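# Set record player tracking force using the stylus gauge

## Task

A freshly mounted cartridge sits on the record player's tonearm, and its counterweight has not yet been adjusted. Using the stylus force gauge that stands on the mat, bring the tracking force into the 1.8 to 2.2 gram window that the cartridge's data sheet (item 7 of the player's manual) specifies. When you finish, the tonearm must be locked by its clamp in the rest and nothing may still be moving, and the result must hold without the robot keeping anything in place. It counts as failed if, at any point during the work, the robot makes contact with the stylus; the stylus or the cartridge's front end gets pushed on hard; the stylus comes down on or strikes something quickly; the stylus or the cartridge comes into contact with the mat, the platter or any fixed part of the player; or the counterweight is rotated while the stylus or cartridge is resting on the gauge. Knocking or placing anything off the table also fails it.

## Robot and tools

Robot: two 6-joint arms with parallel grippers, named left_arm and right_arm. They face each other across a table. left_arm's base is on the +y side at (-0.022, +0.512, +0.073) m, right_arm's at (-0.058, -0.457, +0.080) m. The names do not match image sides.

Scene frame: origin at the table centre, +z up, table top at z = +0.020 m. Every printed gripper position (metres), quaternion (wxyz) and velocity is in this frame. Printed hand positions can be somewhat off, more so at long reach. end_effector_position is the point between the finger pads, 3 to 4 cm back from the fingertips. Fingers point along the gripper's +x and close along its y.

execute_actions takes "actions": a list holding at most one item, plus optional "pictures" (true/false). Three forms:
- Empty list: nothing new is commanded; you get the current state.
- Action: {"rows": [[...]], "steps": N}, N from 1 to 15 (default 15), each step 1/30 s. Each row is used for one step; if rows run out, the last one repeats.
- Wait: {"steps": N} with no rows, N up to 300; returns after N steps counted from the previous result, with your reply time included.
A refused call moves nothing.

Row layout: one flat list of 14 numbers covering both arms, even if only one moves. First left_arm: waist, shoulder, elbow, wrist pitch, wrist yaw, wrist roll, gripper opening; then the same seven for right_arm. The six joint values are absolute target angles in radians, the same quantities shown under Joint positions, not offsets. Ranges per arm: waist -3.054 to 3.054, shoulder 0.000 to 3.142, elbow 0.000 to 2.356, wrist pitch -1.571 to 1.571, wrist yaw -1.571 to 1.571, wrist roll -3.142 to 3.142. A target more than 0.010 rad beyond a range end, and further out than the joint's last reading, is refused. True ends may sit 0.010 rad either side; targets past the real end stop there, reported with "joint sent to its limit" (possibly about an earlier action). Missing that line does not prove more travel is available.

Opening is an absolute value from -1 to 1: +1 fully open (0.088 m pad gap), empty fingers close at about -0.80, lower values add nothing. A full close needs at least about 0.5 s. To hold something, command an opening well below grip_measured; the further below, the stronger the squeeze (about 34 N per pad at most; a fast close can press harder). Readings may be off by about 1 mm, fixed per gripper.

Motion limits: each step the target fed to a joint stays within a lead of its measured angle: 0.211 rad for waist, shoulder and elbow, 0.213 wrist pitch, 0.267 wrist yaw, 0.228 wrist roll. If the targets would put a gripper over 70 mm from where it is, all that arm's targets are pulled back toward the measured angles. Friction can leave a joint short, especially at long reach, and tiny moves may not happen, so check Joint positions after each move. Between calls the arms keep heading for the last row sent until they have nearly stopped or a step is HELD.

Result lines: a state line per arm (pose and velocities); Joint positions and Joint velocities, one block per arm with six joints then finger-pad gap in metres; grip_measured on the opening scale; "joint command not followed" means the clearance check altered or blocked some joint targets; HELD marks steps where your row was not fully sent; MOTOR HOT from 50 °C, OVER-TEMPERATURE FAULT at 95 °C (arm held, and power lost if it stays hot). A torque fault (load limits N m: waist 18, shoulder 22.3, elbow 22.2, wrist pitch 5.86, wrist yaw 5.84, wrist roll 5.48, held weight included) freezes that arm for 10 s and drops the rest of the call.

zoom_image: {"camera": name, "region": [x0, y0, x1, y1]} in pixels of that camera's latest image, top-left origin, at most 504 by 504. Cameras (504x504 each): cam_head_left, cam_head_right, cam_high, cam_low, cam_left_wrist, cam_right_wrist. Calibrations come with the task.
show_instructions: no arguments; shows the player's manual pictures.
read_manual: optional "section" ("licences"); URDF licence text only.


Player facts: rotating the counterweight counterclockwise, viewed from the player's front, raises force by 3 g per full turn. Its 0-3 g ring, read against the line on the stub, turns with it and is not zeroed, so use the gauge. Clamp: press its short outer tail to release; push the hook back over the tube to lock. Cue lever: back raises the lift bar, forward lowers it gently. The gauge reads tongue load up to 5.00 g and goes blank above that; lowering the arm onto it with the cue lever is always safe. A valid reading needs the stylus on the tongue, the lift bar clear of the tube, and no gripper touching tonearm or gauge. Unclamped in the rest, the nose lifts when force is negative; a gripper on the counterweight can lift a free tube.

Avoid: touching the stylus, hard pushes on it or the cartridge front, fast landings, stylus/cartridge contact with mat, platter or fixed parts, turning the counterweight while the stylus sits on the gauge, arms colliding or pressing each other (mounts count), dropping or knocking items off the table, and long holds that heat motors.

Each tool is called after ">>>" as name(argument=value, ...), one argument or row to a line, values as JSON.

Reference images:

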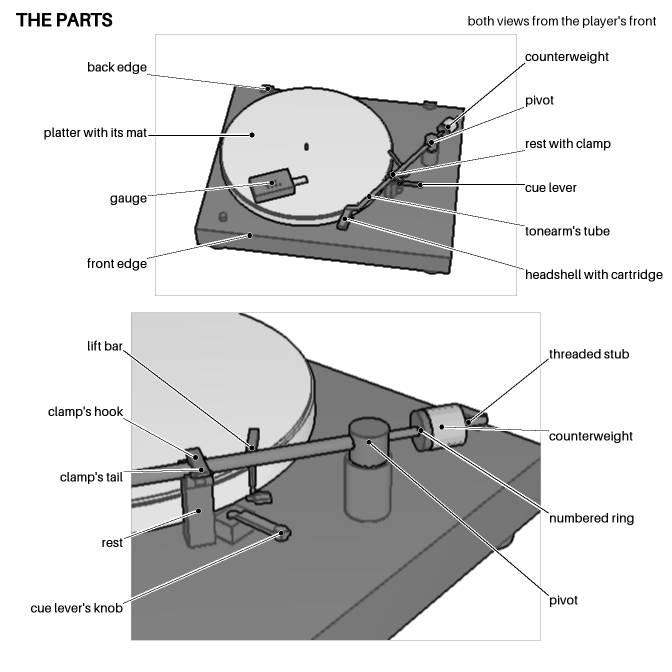

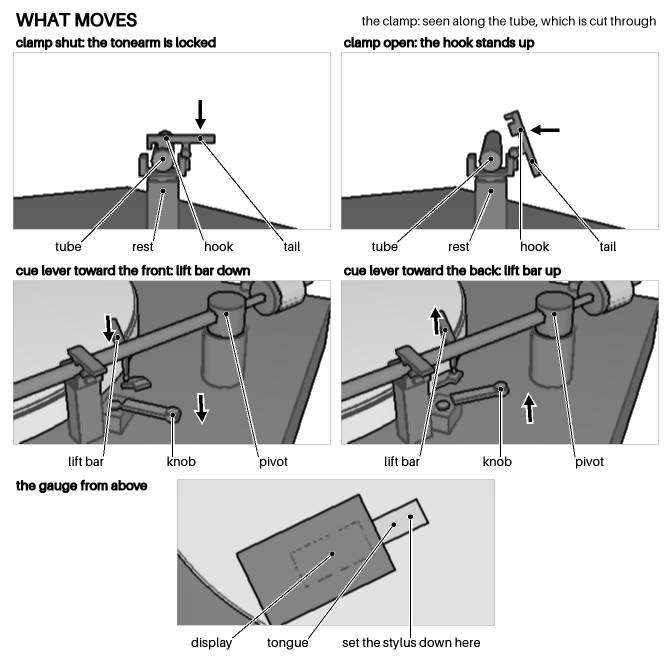

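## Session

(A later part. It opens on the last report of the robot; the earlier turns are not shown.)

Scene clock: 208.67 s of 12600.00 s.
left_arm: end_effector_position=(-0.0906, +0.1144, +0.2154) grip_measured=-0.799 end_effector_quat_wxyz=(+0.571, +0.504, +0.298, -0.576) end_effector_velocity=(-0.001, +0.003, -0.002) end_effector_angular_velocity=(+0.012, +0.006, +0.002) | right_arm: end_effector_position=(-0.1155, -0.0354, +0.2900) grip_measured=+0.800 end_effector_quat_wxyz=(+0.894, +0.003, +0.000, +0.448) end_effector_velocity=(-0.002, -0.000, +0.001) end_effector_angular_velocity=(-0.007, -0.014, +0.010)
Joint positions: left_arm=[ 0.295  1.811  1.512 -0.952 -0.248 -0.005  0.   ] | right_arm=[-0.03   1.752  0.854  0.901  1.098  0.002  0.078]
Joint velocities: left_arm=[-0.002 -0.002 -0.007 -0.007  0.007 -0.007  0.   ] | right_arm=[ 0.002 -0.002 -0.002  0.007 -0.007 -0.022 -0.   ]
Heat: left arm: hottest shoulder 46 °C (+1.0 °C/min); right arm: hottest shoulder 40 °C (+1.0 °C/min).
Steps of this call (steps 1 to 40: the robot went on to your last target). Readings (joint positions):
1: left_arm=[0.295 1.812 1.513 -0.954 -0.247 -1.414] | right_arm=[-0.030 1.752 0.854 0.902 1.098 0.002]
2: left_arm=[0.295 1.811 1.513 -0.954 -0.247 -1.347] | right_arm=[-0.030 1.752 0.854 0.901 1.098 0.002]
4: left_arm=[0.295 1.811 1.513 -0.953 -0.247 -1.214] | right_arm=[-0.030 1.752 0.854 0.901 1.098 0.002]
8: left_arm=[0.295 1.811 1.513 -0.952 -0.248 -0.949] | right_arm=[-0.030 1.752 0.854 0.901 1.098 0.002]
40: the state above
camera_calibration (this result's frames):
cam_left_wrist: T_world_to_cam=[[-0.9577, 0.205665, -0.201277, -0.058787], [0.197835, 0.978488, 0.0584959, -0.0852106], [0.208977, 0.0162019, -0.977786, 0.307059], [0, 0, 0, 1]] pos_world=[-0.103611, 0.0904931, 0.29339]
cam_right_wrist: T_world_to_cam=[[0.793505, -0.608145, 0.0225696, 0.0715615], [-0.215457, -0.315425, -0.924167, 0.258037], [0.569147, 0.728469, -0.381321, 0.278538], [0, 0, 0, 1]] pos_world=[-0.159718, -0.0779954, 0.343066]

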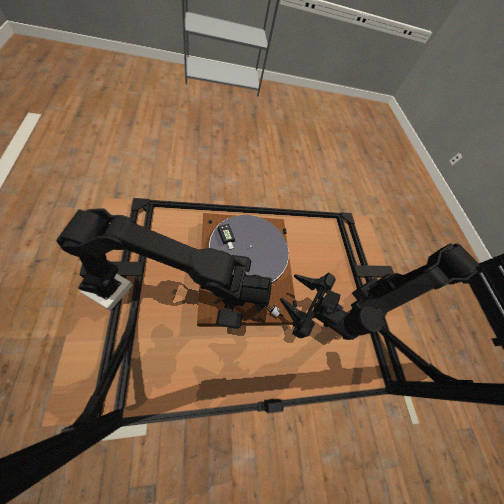

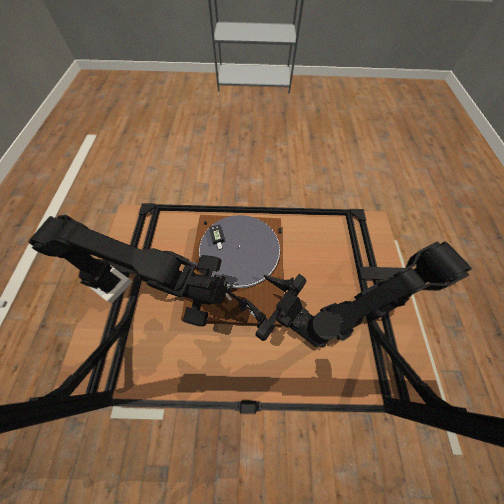

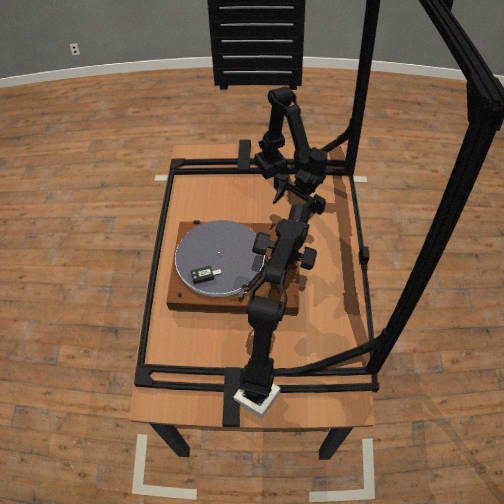

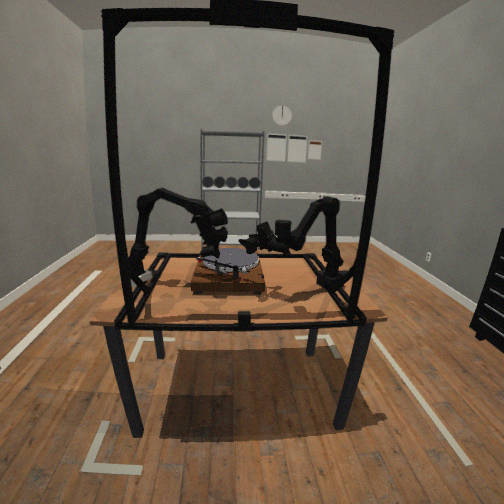

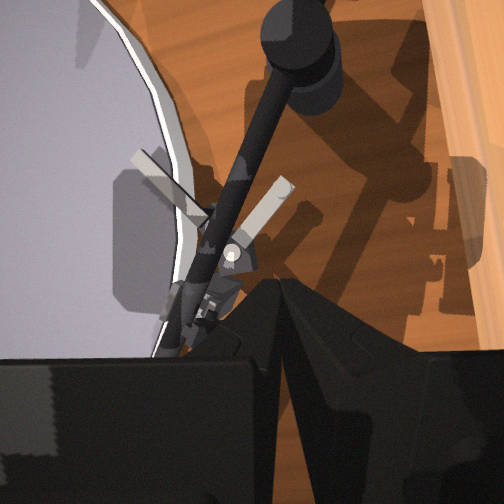

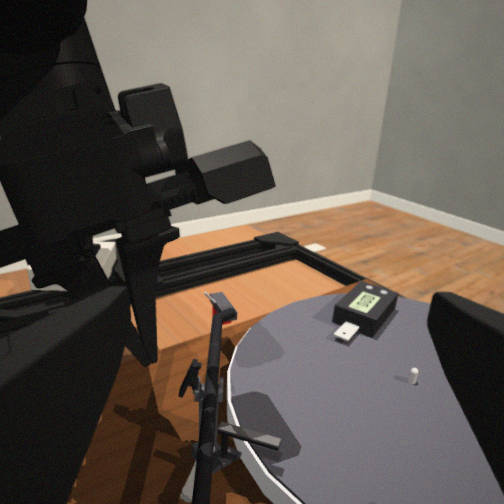

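>>> execute_actions(
  actions=[
    {"rows": [[0.222,1.95,1.502,-0.87,-0.4,0,-0.9, -0.03,1.75,0.85,0.9,1.1,0,0.8]], "steps": 15},
  ],
  pictures=false,
)

>>> execute_actions(
  actions=[
    {"rows": [[0.222,2.045,1.502,-0.87,-0.4,0,-0.9, -0.03,1.75,0.85,0.9,1.1,0,0.8]], "steps": 15},
  ],
)

Scene clock: 213.27 s of 12600.00 s.
left_arm: end_effector_position=(-0.1047, +0.1005, +0.1682) grip_measured=-0.799 end_effector_quat_wxyz=(+0.576, +0.560, +0.251, -0.540) end_effector_velocity=(+0.000, +0.001, -0.000) end_effector_angular_velocity=(+0.002, -0.007, +0.006) | right_arm: end_effector_position=(-0.1155, -0.0354, +0.2900) grip_measured=+0.800 end_effector_quat_wxyz=(+0.894, +0.003, +0.000, +0.448) end_effector_velocity=(+0.000, +0.000, -0.001) end_effector_angular_velocity=(-0.011, -0.009, +0.005)
Joint positions: left_arm=[ 0.22   1.953  1.501 -0.871 -0.397 -0.004  0.   ] | right_arm=[-0.03   1.752  0.854  0.901  1.098  0.002  0.078]
Joint velocities: left_arm=[-0.002  0.002  0.002 -0.007 -0.007 -0.007  0.   ] | right_arm=[-0.002 -0.002 -0.002 -0.007 -0.007 -0.007 -0.   ]
Heat: left arm: hottest shoulder 46 °C (+1.0 °C/min); right arm: hottest shoulder 40 °C (+1.0 °C/min).
Steps of this call (steps 1 to 15: the robot went on to your last target; steps 16 to 90: nothing new was sent; then 1.10 s passed at rest; steps 91 to 105: all 15 steps of this action). Readings (joint positions):
91: left_arm=[0.289 1.828 1.512 -0.941 -0.287 -0.004] | right_arm=[-0.030 1.752 0.854 0.901 1.098 0.002]
92: left_arm=[0.276 1.846 1.512 -0.908 -0.328 -0.004] | right_arm=[-0.030 1.752 0.854 0.901 1.098 0.002]
94: left_arm=[0.248 1.891 1.513 -0.886 -0.361 -0.004] | right_arm=[-0.030 1.752 0.854 0.901 1.098 0.002]
98: left_arm=[0.221 1.952 1.501 -0.880 -0.385 -0.004] | right_arm=[-0.030 1.752 0.854 0.901 1.098 0.002]
105: the state above

Scene clock: 213.77 s of 12600.00 s.
left_arm: end_effector_position=(-0.1038, +0.1017, +0.1330) grip_measured=-0.799 end_effector_quat_wxyz=(+0.556, +0.592, +0.264, -0.520) end_effector_velocity=(+0.001, +0.003, +0.001) end_effector_angular_velocity=(+0.007, -0.007, +0.019) | right_arm: end_effector_position=(-0.1155, -0.0354, +0.2900) grip_measured=+0.800 end_effector_quat_wxyz=(+0.894, +0.003, +0.000, +0.448) end_effector_velocity=(+0.002, -0.001, -0.001) end_effector_angular_velocity=(-0.020, -0.021, -0.010)
Joint positions: left_arm=[ 0.22   2.045  1.503 -0.87  -0.4   -0.004  0.   ] | right_arm=[-0.03   1.752  0.854  0.901  1.098  0.002  0.078]
Joint velocities: left_arm=[-0.002 -0.002  0.002 -0.022 -0.007 -0.022  0.   ] | right_arm=[-0.002 -0.002 -0.002 -0.007  0.007 -0.022 -0.   ]
Heat: left arm: hottest shoulder 46 °C (+1.0 °C/min); right arm: hottest shoulder 40 °C (+1.0 °C/min).
Steps of this call (steps 1 to 15: all 15 steps of this action). Readings (joint positions):
1: left_arm=[0.220 1.965 1.501 -0.872 -0.398 -0.004] | right_arm=[-0.030 1.752 0.854 0.901 1.098 0.002]
2: left_arm=[0.220 1.976 1.503 -0.868 -0.399 -0.004] | right_arm=[-0.030 1.752 0.854 0.901 1.098 0.002]
4: left_arm=[0.220 2.003 1.504 -0.868 -0.400 -0.004] | right_arm=[-0.030 1.752 0.854 0.901 1.098 0.002]
8: left_arm=[0.220 2.043 1.503 -0.870 -0.400 -0.004] | right_arm=[-0.030 1.752 0.854 0.901 1.098 0.002]
15: the state above
camera_calibration (this result's frames):
cam_left_wrist: T_world_to_cam=[[-0.896145, 0.272757, -0.350039, -0.0661028], [0.211524, 0.955977, 0.203386, -0.0809719], [0.390104, 0.108222, -0.914389, 0.230457], [0, 0, 0, 1]] pos_world=[-0.132012, 0.0704969, 0.204057]
cam_right_wrist: T_world_to_cam=[[0.793505, -0.608145, 0.0225696, 0.0715615], [-0.215457, -0.315425, -0.924167, 0.258037], [0.569147, 0.728469, -0.381321, 0.278538], [0, 0, 0, 1]] pos_world=[-0.159718, -0.0779954, 0.343066]

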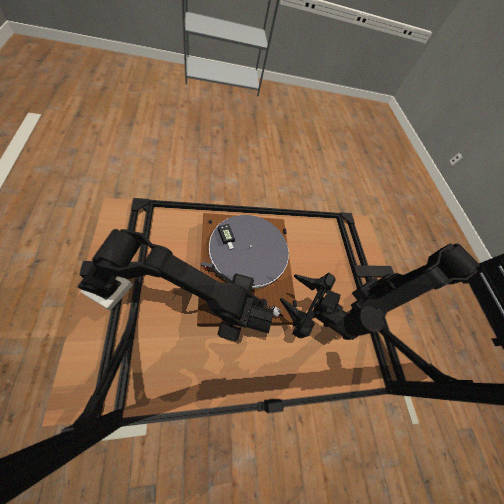

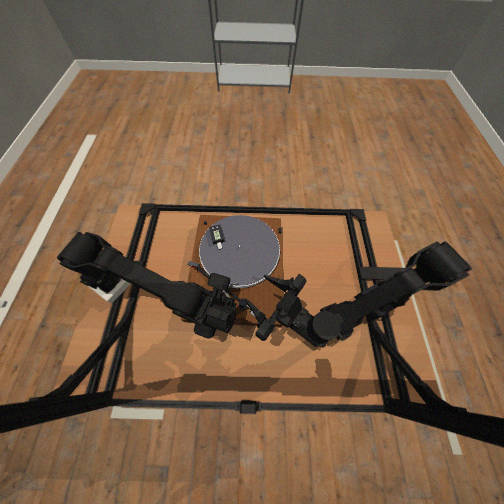

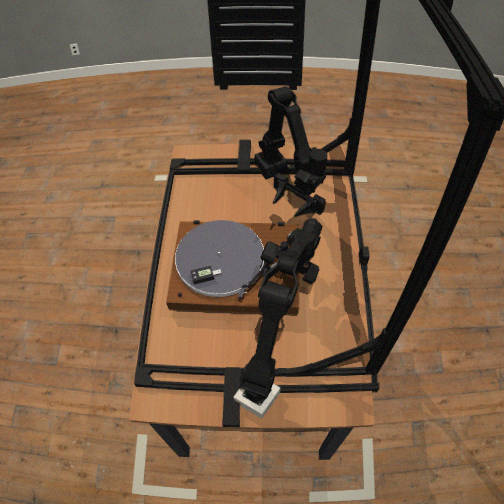

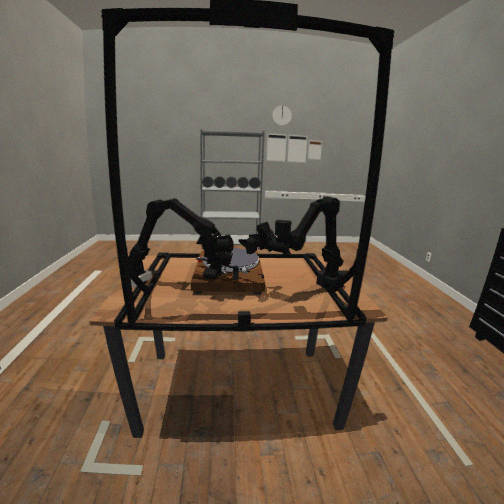

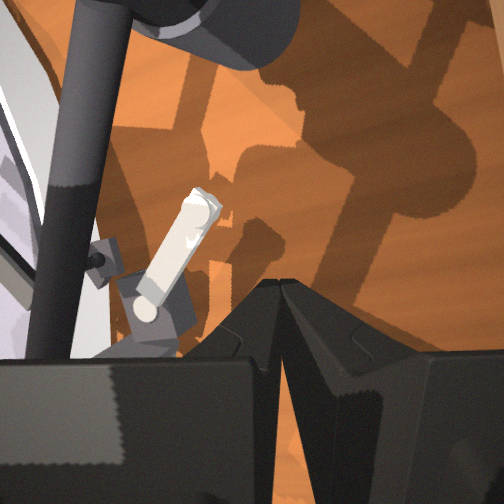

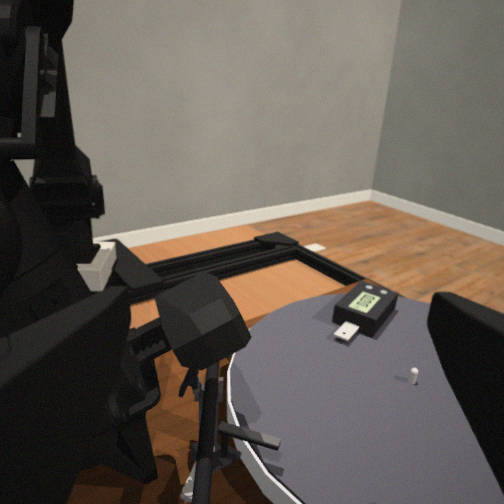

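>>> execute_actions(
  actions=[
    {"rows": [[0.222,2.045,1.502,-0.795,-0.4,0,-0.9, -0.03,1.75,0.85,0.9,1.1,0,0.8],[0.222,2.045,1.502,-0.795,-0.4,0,-0.9, -0.03,1.75,0.85,0.9,1.1,0,0.8],[0.222,2.045,1.502,-0.795,-0.4,0,-0.9, -0.03,1.75,0.85,0.9,1.1,0,0.8],[0.222,2.045,1.502,-0.795,-0.4,0,-0.9, -0.03,1.75,0.85,0.9,1.1,0,0.8],[0.222,2.045,1.502,-0.795,-0.4,0,-0.9, -0.03,1.75,0.85,0.9,1.1,0,0.8],[0.222,2.045,1.502,-0.795,-0.4,0,-0.9, -0.03,1.75,0.85,0.9,1.1,0,0.8],[0.222,2.045,1.502,-0.795,-0.4,0,-0.9, -0.03,1.75,0.85,0.9,1.1,0,0.8],[0.25,2.045,1.502,-0.795,-0.4,0,-0.9, -0.03,1.75,0.85,0.9,1.1,0,0.8]], "steps": 15},
  ],
)

Scene clock: 218.77 s of 12600.00 s.
left_arm: end_effector_position=(-0.0963, +0.0856, +0.1359) grip_measured=-0.799 end_effector_quat_wxyz=(+0.581, +0.562, +0.261, -0.528) end_effector_velocity=(-0.000, -0.001, +0.002) end_effector_angular_velocity=(-0.007, +0.008, -0.006) | right_arm: end_effector_position=(-0.1155, -0.0355, +0.2899) grip_measured=+0.800 end_effector_quat_wxyz=(+0.894, +0.002, +0.000, +0.448) end_effector_velocity=(+0.000, +0.001, -0.005) end_effector_angular_velocity=(-0.020, -0.006, +0.005)
Joint positions: left_arm=[ 0.25   2.045  1.503 -0.797 -0.399 -0.004  0.   ] | right_arm=[-0.03   1.752  0.854  0.901  1.098  0.002  0.078]
Joint velocities: left_arm=[ 0.002 -0.007 -0.002  0.007  0.007  0.007  0.   ] | right_arm=[-0.002  0.002 -0.002 -0.022 -0.007  0.007 -0.   ]
Heat: left arm: hottest shoulder 47 °C (+2.0 °C/min); right arm: hottest shoulder 40 °C (+1.0 °C/min).
Steps of this call (steps 1 to 15: the robot went on to your last target; steps 16 to 90: nothing new was sent; then 1.50 s passed at rest; steps 91 to 105: all 15 steps of this action). Readings (joint positions):
91: left_arm=[0.221 2.045 1.503 -0.859 -0.400 -0.004] | right_arm=[-0.030 1.752 0.854 0.901 1.098 0.002]
92: left_arm=[0.221 2.045 1.503 -0.838 -0.400 -0.004] | right_arm=[-0.030 1.752 0.854 0.901 1.098 0.002]
94: left_arm=[0.221 2.044 1.503 -0.814 -0.400 -0.004] | right_arm=[-0.030 1.752 0.854 0.901 1.098 0.002]
98: left_arm=[0.222 2.045 1.503 -0.802 -0.399 -0.004] | right_arm=[-0.030 1.752 0.854 0.901 1.098 0.002]
105: the state above
camera_calibration (this result's frames):
cam_left_wrist: T_world_to_cam=[[-0.9116, 0.222487, -0.345666, -0.0517003], [0.187298, 0.973322, 0.13253, -0.0618805], [0.36593, 0.0560724, -0.928952, 0.235996], [0, 0, 0, 1]] pos_world=[-0.121898, 0.0584994, 0.209559]
cam_right_wrist: T_world_to_cam=[[0.793494, -0.608132, 0.0232925, 0.0713015], [-0.21502, -0.315953, -0.924089, 0.257916], [0.569328, 0.728251, -0.381467, 0.278569], [0, 0, 0, 1]] pos_world=[-0.159717, -0.0780177, 0.342942]

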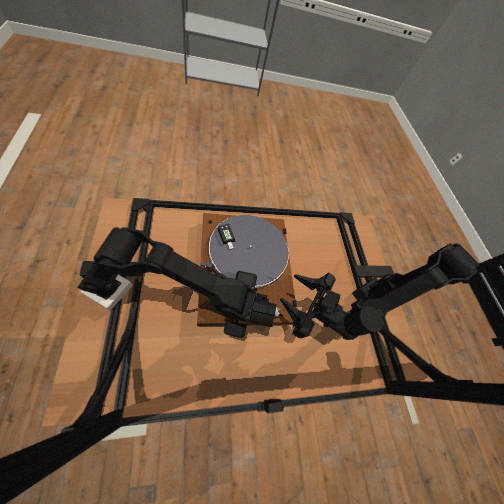

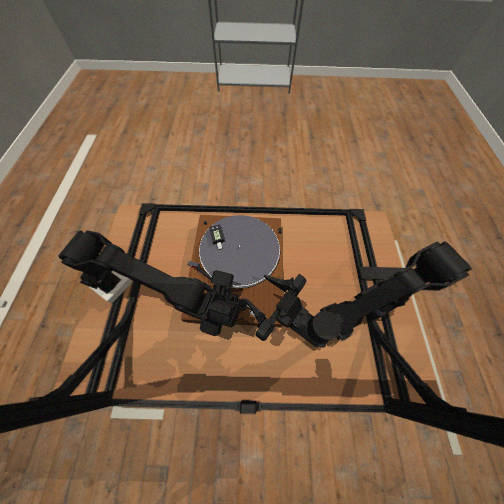

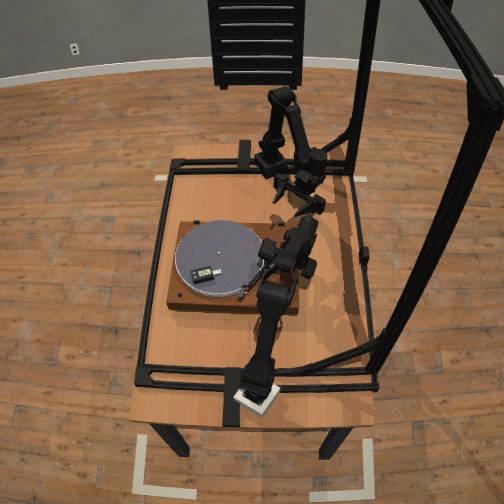

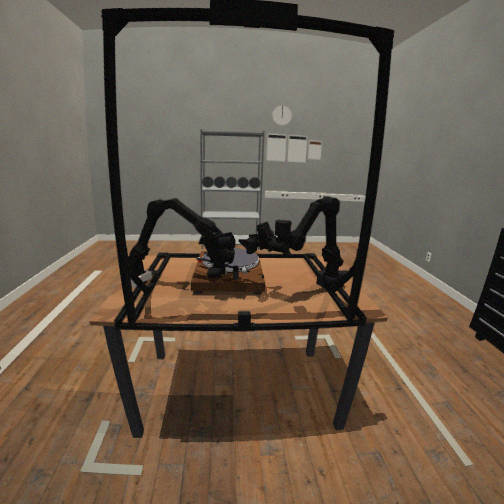

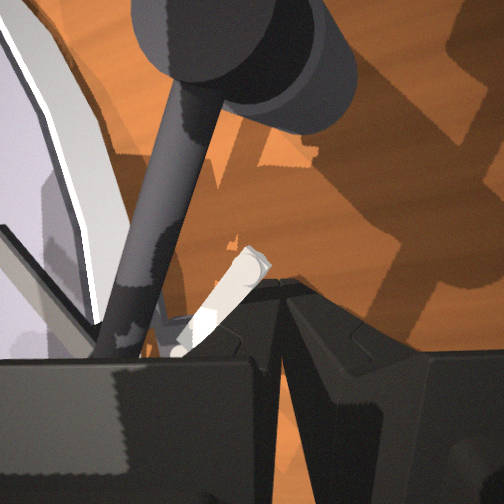

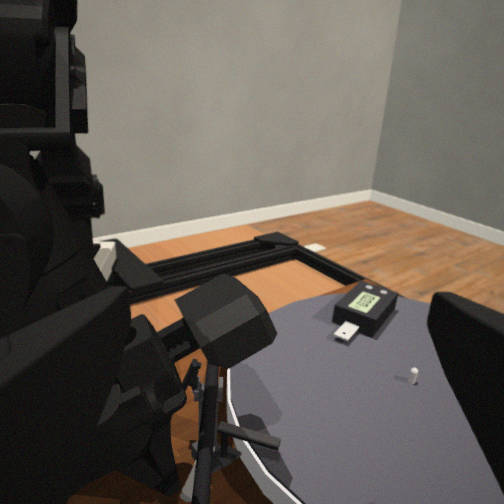

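>>> execute_actions(
  actions=[
    {"rows": [[0.255,2.047,1.502,-0.79,-0.4,0,-0.9, -0.03,1.75,0.85,0.9,1.1,0,0.8],[0.258,2.048,1.502,-0.787,-0.4,0,-0.9, -0.03,1.75,0.85,0.9,1.1,0,0.8],[0.261,2.049,1.502,-0.784,-0.4,0,-0.9, -0.03,1.75,0.85,0.9,1.1,0,0.8],[0.264,2.05,1.502,-0.781,-0.4,0,-0.9, -0.03,1.75,0.85,0.9,1.1,0,0.8],[0.267,2.051,1.502,-0.778,-0.4,0,-0.9, -0.03,1.75,0.85,0.9,1.1,0,0.8],[0.27,2.052,1.502,-0.775,-0.4,0,-0.9, -0.03,1.75,0.85,0.9,1.1,0,0.8],[0.273,2.052,1.502,-0.772,-0.4,0,-0.9, -0.03,1.75,0.85,0.9,1.1,0,0.8],[0.276,2.052,1.502,-0.77,-0.4,0,-0.9, -0.03,1.75,0.85,0.9,1.1,0,0.8]], "steps": 15},
  ],
)

Scene clock: 224.37 s of 12600.00 s.
left_arm: end_effector_position=(-0.0957, +0.0842, +0.1356) grip_measured=-0.799 end_effector_quat_wxyz=(+0.581, +0.558, +0.264, -0.530) end_effector_velocity=(-0.002, -0.000, -0.002) end_effector_angular_velocity=(-0.002, +0.010, +0.002) | right_arm: end_effector_position=(-0.1154, -0.0356, +0.2898) grip_measured=+0.800 end_effector_quat_wxyz=(+0.894, +0.002, +0.000, +0.448) end_effector_velocity=(+0.001, -0.000, -0.003) end_effector_angular_velocity=(-0.007, +0.000, +0.005)
Joint positions: left_arm=[ 0.255  2.045  1.503 -0.79  -0.39  -0.003  0.   ] | right_arm=[-0.03   1.752  0.854  0.901  1.099  0.002  0.078]
Joint velocities: left_arm=[-0.002  0.002 -0.002  0.007  0.007 -0.007  0.   ] | right_arm=[-0.002 -0.002 -0.007 -0.007 -0.007  0.007  0.   ]
Heat: left arm: hottest shoulder 47 °C (+2.0 °C/min); right arm: hottest shoulder 40 °C (+1.0 °C/min).
Steps of this call (steps 1 to 15: the robot went on to your last target; steps 16 to 90: nothing new was sent; then 2.10 s passed at rest; steps 91 to 105: all 15 steps of this action). Readings (joint positions):
91: left_arm=[0.250 2.045 1.503 -0.796 -0.399 -0.003] | right_arm=[-0.030 1.752 0.854 0.901 1.098 0.002]
92: left_arm=[0.250 2.045 1.503 -0.796 -0.399 -0.003] | right_arm=[-0.030 1.752 0.854 0.901 1.098 0.002]
94: left_arm=[0.250 2.045 1.503 -0.795 -0.398 -0.003] | right_arm=[-0.030 1.752 0.854 0.901 1.098 0.002]
98: left_arm=[0.254 2.045 1.503 -0.792 -0.392 -0.003] | right_arm=[-0.030 1.752 0.854 0.901 1.098 0.002]
105: the state above
camera_calibration (this result's frames):
cam_left_wrist: T_world_to_cam=[[-0.915469, 0.218819, -0.337689, -0.0520939], [0.185955, 0.974289, 0.127206, -0.0601419], [0.356842, 0.0536579, -0.932622, 0.235453], [0, 0, 0, 1]] pos_world=[-0.120526, 0.0573608, 0.209648]
cam_right_wrist: T_world_to_cam=[[0.793258, -0.608427, 0.0236336, 0.071058], [-0.214986, -0.316188, -0.924016, 0.25776], [0.569669, 0.727902, -0.381622, 0.278614], [0, 0, 0, 1]] pos_world=[-0.15967, -0.0780697, 0.34282]

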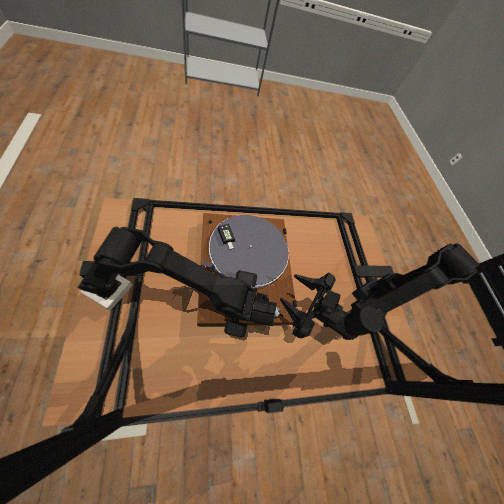

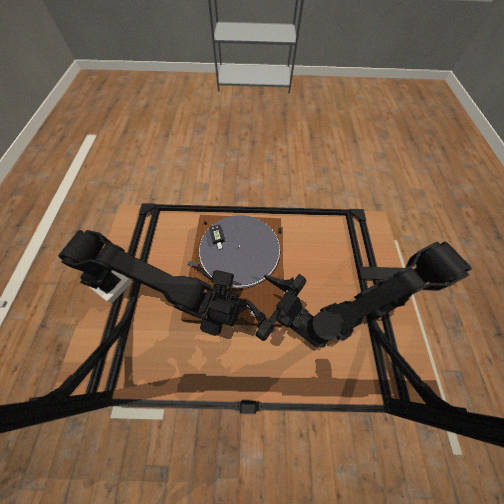

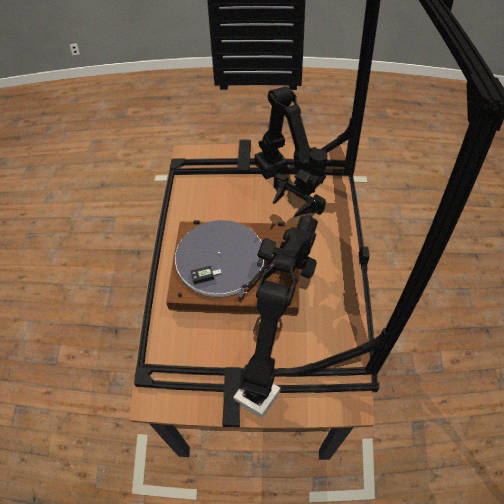

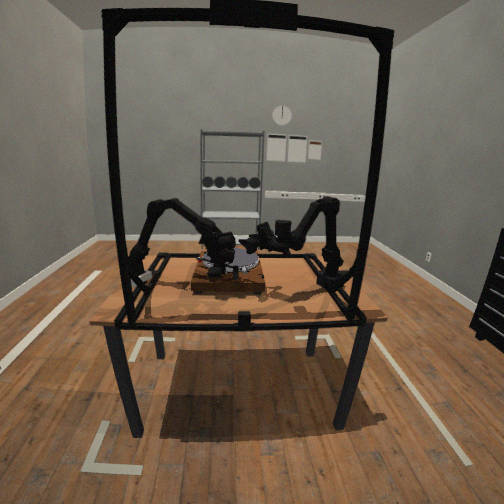

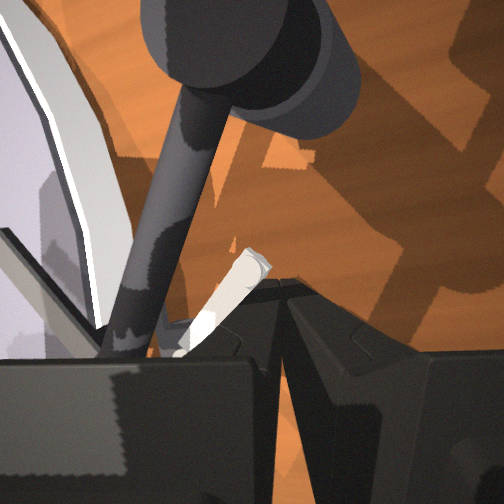

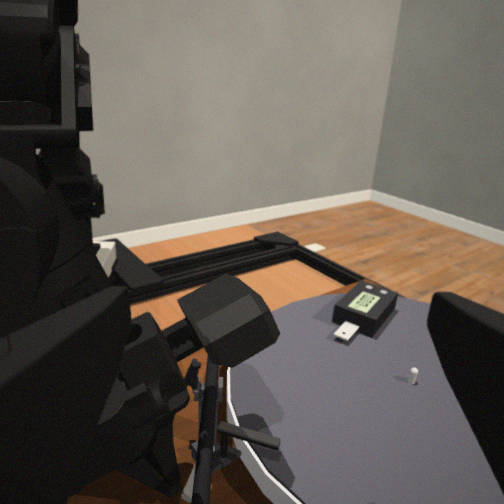

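>>> execute_actions(
  actions=[
    {"rows": [[0.23,2.045,1.502,-0.83,-0.4,0,-0.9, -0.03,1.75,0.85,0.9,1.1,0,0.8],[0.23,2.045,1.502,-0.83,-0.4,0,-0.9, -0.03,1.75,0.85,0.9,1.1,0,0.8],[0.23,2.045,1.502,-0.83,-0.4,0,-0.9, -0.03,1.75,0.85,0.9,1.1,0,0.8],[0.23,2.045,1.502,-0.83,-0.4,0,-0.9, -0.03,1.75,0.85,0.9,1.1,0,0.8],[0.23,2.045,1.502,-0.83,-0.4,0,-0.9, -0.03,1.75,0.85,0.9,1.1,0,0.8],[0.23,2.045,1.502,-0.83,-0.4,0,-0.9, -0.03,1.75,0.85,0.9,1.1,0,0.8],[0.23,1.78,1.502,-0.93,-0.4,0,-0.9, -0.03,1.75,0.85,0.9,1.1,0,0.8]], "steps": 15},
  ],
  pictures=false,
)

>>> execute_actions(
  actions=[
    {"rows": [[0.583,1.90,1.70,-1.345,0,-2.48,-0.15, -0.03,2.0,0.85,1.15,1.1,0,0.8]], "steps": 15},
  ],
  pictures=false,
)

>>> execute_actions(
  actions=[
    {"steps": 35},
  ],
  pictures=false,
)

>>> execute_actions(
  actions=[
    {"rows": [[0.583,1.92,1.675,-1.33,0,-2.48,-0.15, -0.03,2.0,0.85,1.15,1.1,0,0.8],[0.583,1.931,1.66,-1.315,0,-2.48,-0.15, -0.03,2.0,0.85,1.15,1.1,0,0.8],[0.583,1.932,1.645,-1.30,0,-2.48,-0.15, -0.03,2.0,0.85,1.15,1.1,0,0.8],[0.583,1.933,1.63,-1.284,0,-2.48,-0.15, -0.03,2.0,0.85,1.15,1.1,0,0.8],[0.583,1.934,1.615,-1.268,0,-2.48,-0.15, -0.03,2.0,0.85,1.15,1.1,0,0.8],[0.583,1.935,1.60,-1.252,0,-2.48,-0.15, -0.03,2.0,0.85,1.15,1.1,0,0.8],[0.583,1.936,1.585,-1.236,0,-2.48,-0.15, -0.03,2.0,0.85,1.15,1.1,0,0.8],[0.583,1.937,1.57,-1.22,0,-2.48,-0.15, -0.03,2.0,0.85,1.15,1.1,0,0.8],[0.583,1.938,1.554,-1.203,0,-2.48,-0.15, -0.03,2.0,0.85,1.15,1.1,0,0.8],[0.583,1.942,1.54,-1.188,0,-2.48,-0.15, -0.03,2.0,0.85,1.15,1.1,0,0.8],[0.583,1.944,1.53,-1.178,0,-2.48,-0.15, -0.03,2.0,0.85,1.15,1.1,0,0.8]], "steps": 15},
  ],
  pictures=false,
)

>>> execute_actions(
  actions=[
    {"rows": [[0.583,1.944,1.53,-1.178,0,-2.48,-0.42, -0.03,2.0,0.85,1.15,1.1,0,0.8]], "steps": 15},
  ],
)

Scene clock: 240.23 s of 12600.00 s.
left_arm: end_effector_position=(-0.0951, +0.1111, +0.2386) grip_measured=-0.799 end_effector_quat_wxyz=(+0.610, +0.507, +0.230, -0.564) end_effector_velocity=(+0.009, +0.026, +0.091) end_effector_angular_velocity=(-0.159, +0.049, +0.007) | right_arm: end_effector_position=(-0.1154, -0.0356, +0.2899) grip_measured=+0.800 end_effector_quat_wxyz=(+0.894, +0.002, +0.000, +0.448) end_effector_velocity=(+0.000, +0.000, -0.001) end_effector_angular_velocity=(-0.011, -0.009, +0.005)
Joint positions: left_arm=[ 0.233  1.772  1.509 -0.919 -0.401 -0.003  0.   ] | right_arm=[-0.03   1.751  0.854  0.901  1.099  0.002  0.078]
Joint velocities: left_arm=[-0.002 -0.232  0.027 -0.095 -0.007 -0.007  0.   ] | right_arm=[-0.002 -0.002 -0.002 -0.007 -0.007 -0.007 -0.   ]
Heat: left arm: hottest shoulder 48 °C (+3.0 °C/min); right arm: hottest shoulder 40 °C (+0.0 °C/min).
Steps of this call (steps 1 to 15: the robot went on to your last target; steps 16 to 90: nothing new was sent; then 12.37 s passed at rest; steps 91 to 105: all 15 steps of this action). Readings (joint positions):
91: left_arm=[0.253 2.045 1.503 -0.793 -0.392 -0.003] | right_arm=[-0.030 1.751 0.854 0.901 1.099 0.002]
92: left_arm=[0.249 2.045 1.503 -0.797 -0.397 -0.003] | right_arm=[-0.030 1.751 0.854 0.901 1.099 0.002]
94: left_arm=[0.242 2.045 1.503 -0.815 -0.398 -0.003] | right_arm=[-0.030 1.751 0.854 0.901 1.099 0.002]
98: left_arm=[0.233 1.995 1.496 -0.872 -0.396 -0.003] | right_arm=[-0.030 1.751 0.854 0.901 1.099 0.002]
105: the state above

Scene clock: 240.73 s of 12600.00 s.
left_arm: end_effector_position=(-0.0124, +0.1505, +0.2158) grip_measured=-0.153 end_effector_quat_wxyz=(+0.682, +0.191, +0.676, -0.203) end_effector_velocity=(-0.015, +0.015, -0.000) end_effector_angular_velocity=(+0.057, +0.062, +1.909) | right_arm: end_effector_position=(-0.1225, -0.0208, +0.2230) grip_measured=+0.800 end_effector_quat_wxyz=(+0.895, -0.005, -0.000, +0.447) end_effector_velocity=(+0.003, +0.000, +0.001) end_effector_angular_velocity=(-0.015, -0.019, +0.000)
Joint positions: left_arm=[ 0.583  1.899  1.689 -1.34  -0.004 -0.98   0.031] | right_arm=[-0.03   2.     0.846  1.146  1.101 -0.001  0.078]
Joint velocities: left_arm=[-0.032 -0.002 -0.002 -0.066  0.022 -1.941  0.001] | right_arm=[-0.007 -0.007 -0.002 -0.007 -0.007 -0.022 -0.   ]
Heat: left arm: hottest shoulder 48 °C (+3.0 °C/min); right arm: hottest shoulder 40 °C (+0.0 °C/min).
Steps of this call (steps 1 to 15: all 15 steps of this action). Readings (joint positions):
1: left_arm=[0.251 1.789 1.552 -0.988 -0.322 -0.059] | right_arm=[-0.030 1.786 0.854 0.965 1.102 0.001]
2: left_arm=[0.294 1.816 1.598 -1.045 -0.237 -0.126] | right_arm=[-0.030 1.828 0.861 1.030 1.103 0.000]
4: left_arm=[0.405 1.862 1.654 -1.154 -0.116 -0.257] | right_arm=[-0.030 1.914 0.864 1.081 1.101 -0.001]
8: left_arm=[0.581 1.898 1.672 -1.303 -0.038 -0.523] | right_arm=[-0.030 2.000 0.845 1.126 1.101 -0.001]
15: the state above

Scene clock: 241.90 s of 12600.00 s.
left_arm: end_effector_position=(-0.0128, +0.1510, +0.2159) grip_measured=-0.150 end_effector_quat_wxyz=(-0.630, +0.323, -0.634, -0.311) end_effector_velocity=(+0.000, +0.003, -0.001) end_effector_angular_velocity=(+0.012, -0.006, +0.034) | right_arm: end_effector_position=(-0.1225, -0.0208, +0.2233) grip_measured=+0.800 end_effector_quat_wxyz=(+0.895, -0.004, -0.000, +0.447) end_effector_velocity=(+0.000, +0.000, -0.001) end_effector_angular_velocity=(-0.011, -0.009, +0.005)
Joint positions: left_arm=[ 0.582  1.899  1.689 -1.343 -0.002 -2.475  0.032] | right_arm=[-0.03   2.     0.846  1.148  1.101 -0.001  0.078]
Joint velocities: left_arm=[-0.002 -0.002 -0.007 -0.007 -0.007 -0.037 -0.   ] | right_arm=[-0.002 -0.002 -0.002 -0.007 -0.007 -0.007 -0.   ]
Heat: left arm: hottest shoulder 48 °C (+3.0 °C/min); right arm: hottest shoulder 40 °C (+0.0 °C/min).
Steps of this call (steps 1 to 35: the robot went on to your last target). Readings (joint positions):
1: left_arm=[0.582 1.899 1.689 -1.342 -0.003 -1.046] | right_arm=[-0.030 2.000 0.846 1.147 1.101 -0.001]
2: left_arm=[0.582 1.899 1.689 -1.342 -0.003 -1.111] | right_arm=[-0.030 2.000 0.845 1.148 1.101 -0.001]
4: left_arm=[0.582 1.899 1.689 -1.342 -0.003 -1.244] | right_arm=[-0.030 2.000 0.845 1.148 1.101 -0.001]
8: left_arm=[0.582 1.899 1.689 -1.343 -0.002 -1.509] | right_arm=[-0.030 2.000 0.845 1.148 1.101 -0.001]
35: the state above

Scene clock: 242.40 s of 12600.00 s.
left_arm: end_effector_position=(-0.0128, +0.1510, +0.1653) grip_measured=-0.150 end_effector_quat_wxyz=(-0.635, +0.313, -0.629, -0.322) end_effector_velocity=(+0.000, +0.005, -0.024) end_effector_angular_velocity=(+0.012, -0.007, +0.005) | right_arm: end_effector_position=(-0.1225, -0.0208, +0.2233) grip_measured=+0.800 end_effector_quat_wxyz=(+0.895, -0.004, -0.000, +0.447) end_effector_velocity=(-0.004, +0.004, -0.001) end_effector_angular_velocity=(-0.011, -0.009, +0.034)
Joint positions: left_arm=[ 0.582  1.94   1.543 -1.188 -0.002 -2.475  0.032] | right_arm=[-0.03   2.     0.846  1.148  1.101 -0.001  0.078]
Joint velocities: left_arm=[-0.002  0.007 -0.085  0.081 -0.007 -0.007  0.   ] | right_arm=[-0.002  0.002  0.002 -0.007 -0.037 -0.007  0.   ]
Heat: left arm: hottest shoulder 48 °C (+3.0 °C/min); right arm: hottest shoulder 40 °C (+0.0 °C/min).
Steps of this call (steps 1 to 15: all 15 steps of this action). Readings (joint positions):
1: left_arm=[0.582 1.901 1.689 -1.343 -0.002 -2.475] | right_arm=[-0.030 2.000 0.846 1.148 1.101 -0.001]
2: left_arm=[0.582 1.903 1.687 -1.337 -0.002 -2.475] | right_arm=[-0.030 2.000 0.846 1.148 1.101 -0.001]
4: left_arm=[0.582 1.907 1.672 -1.312 -0.002 -2.475] | right_arm=[-0.030 2.000 0.846 1.148 1.101 -0.001]
8: left_arm=[0.582 1.923 1.616 -1.258 -0.002 -2.475] | right_arm=[-0.030 2.000 0.846 1.148 1.101 -0.001]
15: the state above

Scene clock: 242.90 s of 12600.00 s.
left_arm: end_effector_position=(-0.0128, +0.1500, +0.1645) grip_measured=-0.419 end_effector_quat_wxyz=(-0.634, +0.315, -0.630, -0.320) end_effector_velocity=(+0.002, +0.004, -0.001) end_effector_angular_velocity=(+0.013, -0.022, +0.005) | right_arm: end_effector_position=(-0.1225, -0.0208, +0.2233) grip_measured=+0.800 end_effector_quat_wxyz=(+0.895, -0.004, -0.000, +0.447) end_effector_velocity=(-0.002, +0.000, -0.003) end_effector_angular_velocity=(-0.015, -0.011, +0.010)
Joint positions: left_arm=[ 0.582  1.94   1.54  -1.18  -0.002 -2.476  0.018] | right_arm=[-0.03   2.     0.846  1.148  1.101 -0.001  0.078]
Joint velocities: left_arm=[-0.002 -0.002 -0.007 -0.007 -0.022 -0.007 -0.001] | right_arm=[ 0.002  0.002 -0.002 -0.007 -0.007 -0.007 -0.   ]
Heat: left arm: hottest shoulder 48 °C (+3.0 °C/min); right arm: hottest shoulder 40 °C (+0.0 °C/min).
Steps of this call (steps 1 to 15: all 15 steps of this action). Readings (joint positions):
1: left_arm=[0.582 1.940 1.541 -1.186 -0.002 -2.475] | right_arm=[-0.030 2.000 0.846 1.148 1.101 -0.001]
2: left_arm=[0.582 1.940 1.540 -1.184 -0.002 -2.475] | right_arm=[-0.030 2.000 0.846 1.148 1.101 -0.001]
4: left_arm=[0.582 1.940 1.540 -1.181 -0.002 -2.476] | right_arm=[-0.030 2.000 0.846 1.148 1.101 -0.001]
8: left_arm=[0.582 1.940 1.540 -1.181 -0.002 -2.476] | right_arm=[-0.030 2.000 0.846 1.148 1.101 -0.001]
15: the state above
camera_calibration (this result's frames):
cam_left_wrist: T_world_to_cam=[[0.788186, -0.614406, 0.0356198, 0.104497], [-0.582647, -0.726302, 0.364703, 0.0628289], [-0.198205, -0.308207, -0.930442, 0.27608], [0, 0, 0, 1]] pos_world=[0.00896418, 0.194926, 0.23024]
cam_right_wrist: T_world_to_cam=[[0.791675, -0.609945, 0.0348878, 0.0845436], [-0.209742, -0.32498, -0.922169, 0.199567], [0.57381, 0.722741, -0.38521, 0.247705], [0, 0, 0, 1]] pos_world=[-0.167209, -0.0626046, 0.276503]

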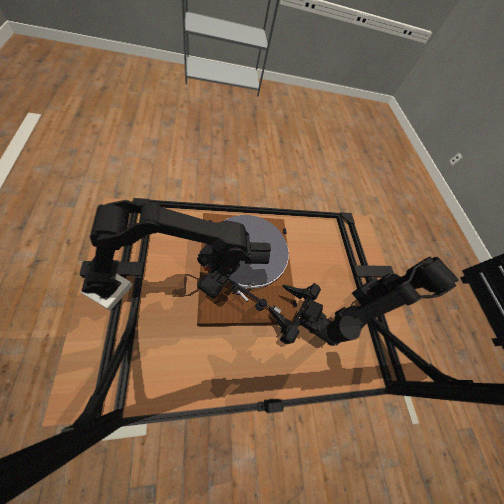

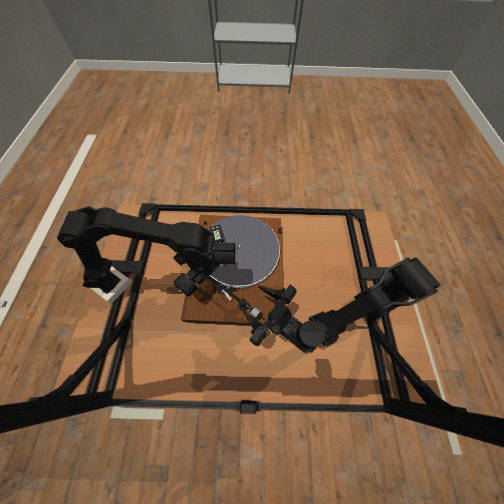

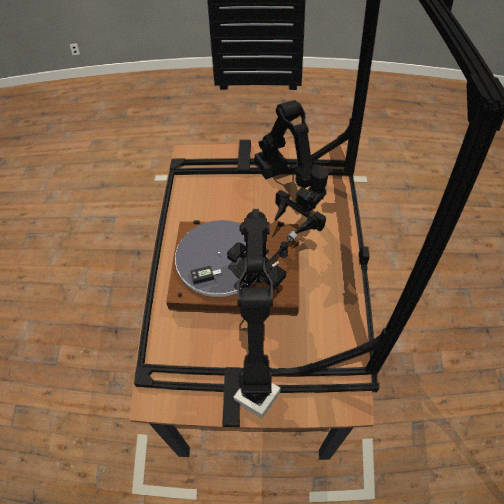

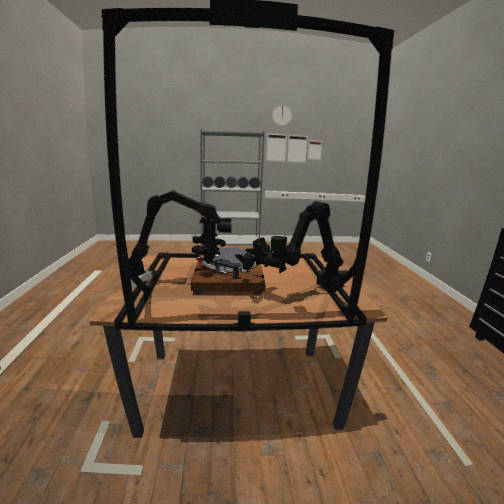

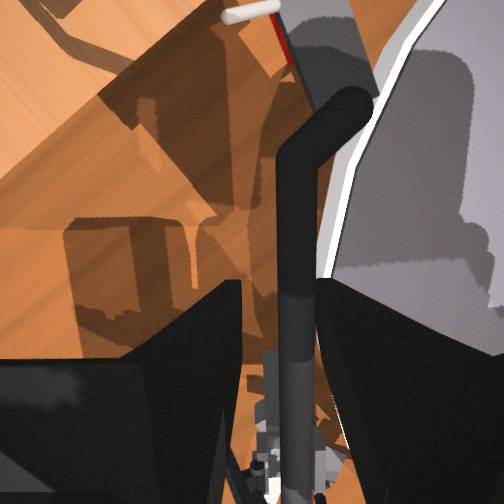

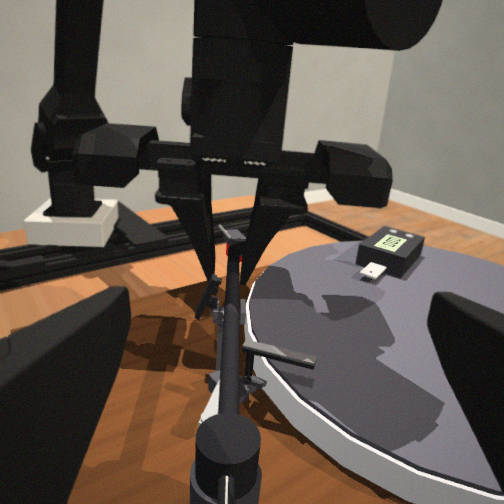

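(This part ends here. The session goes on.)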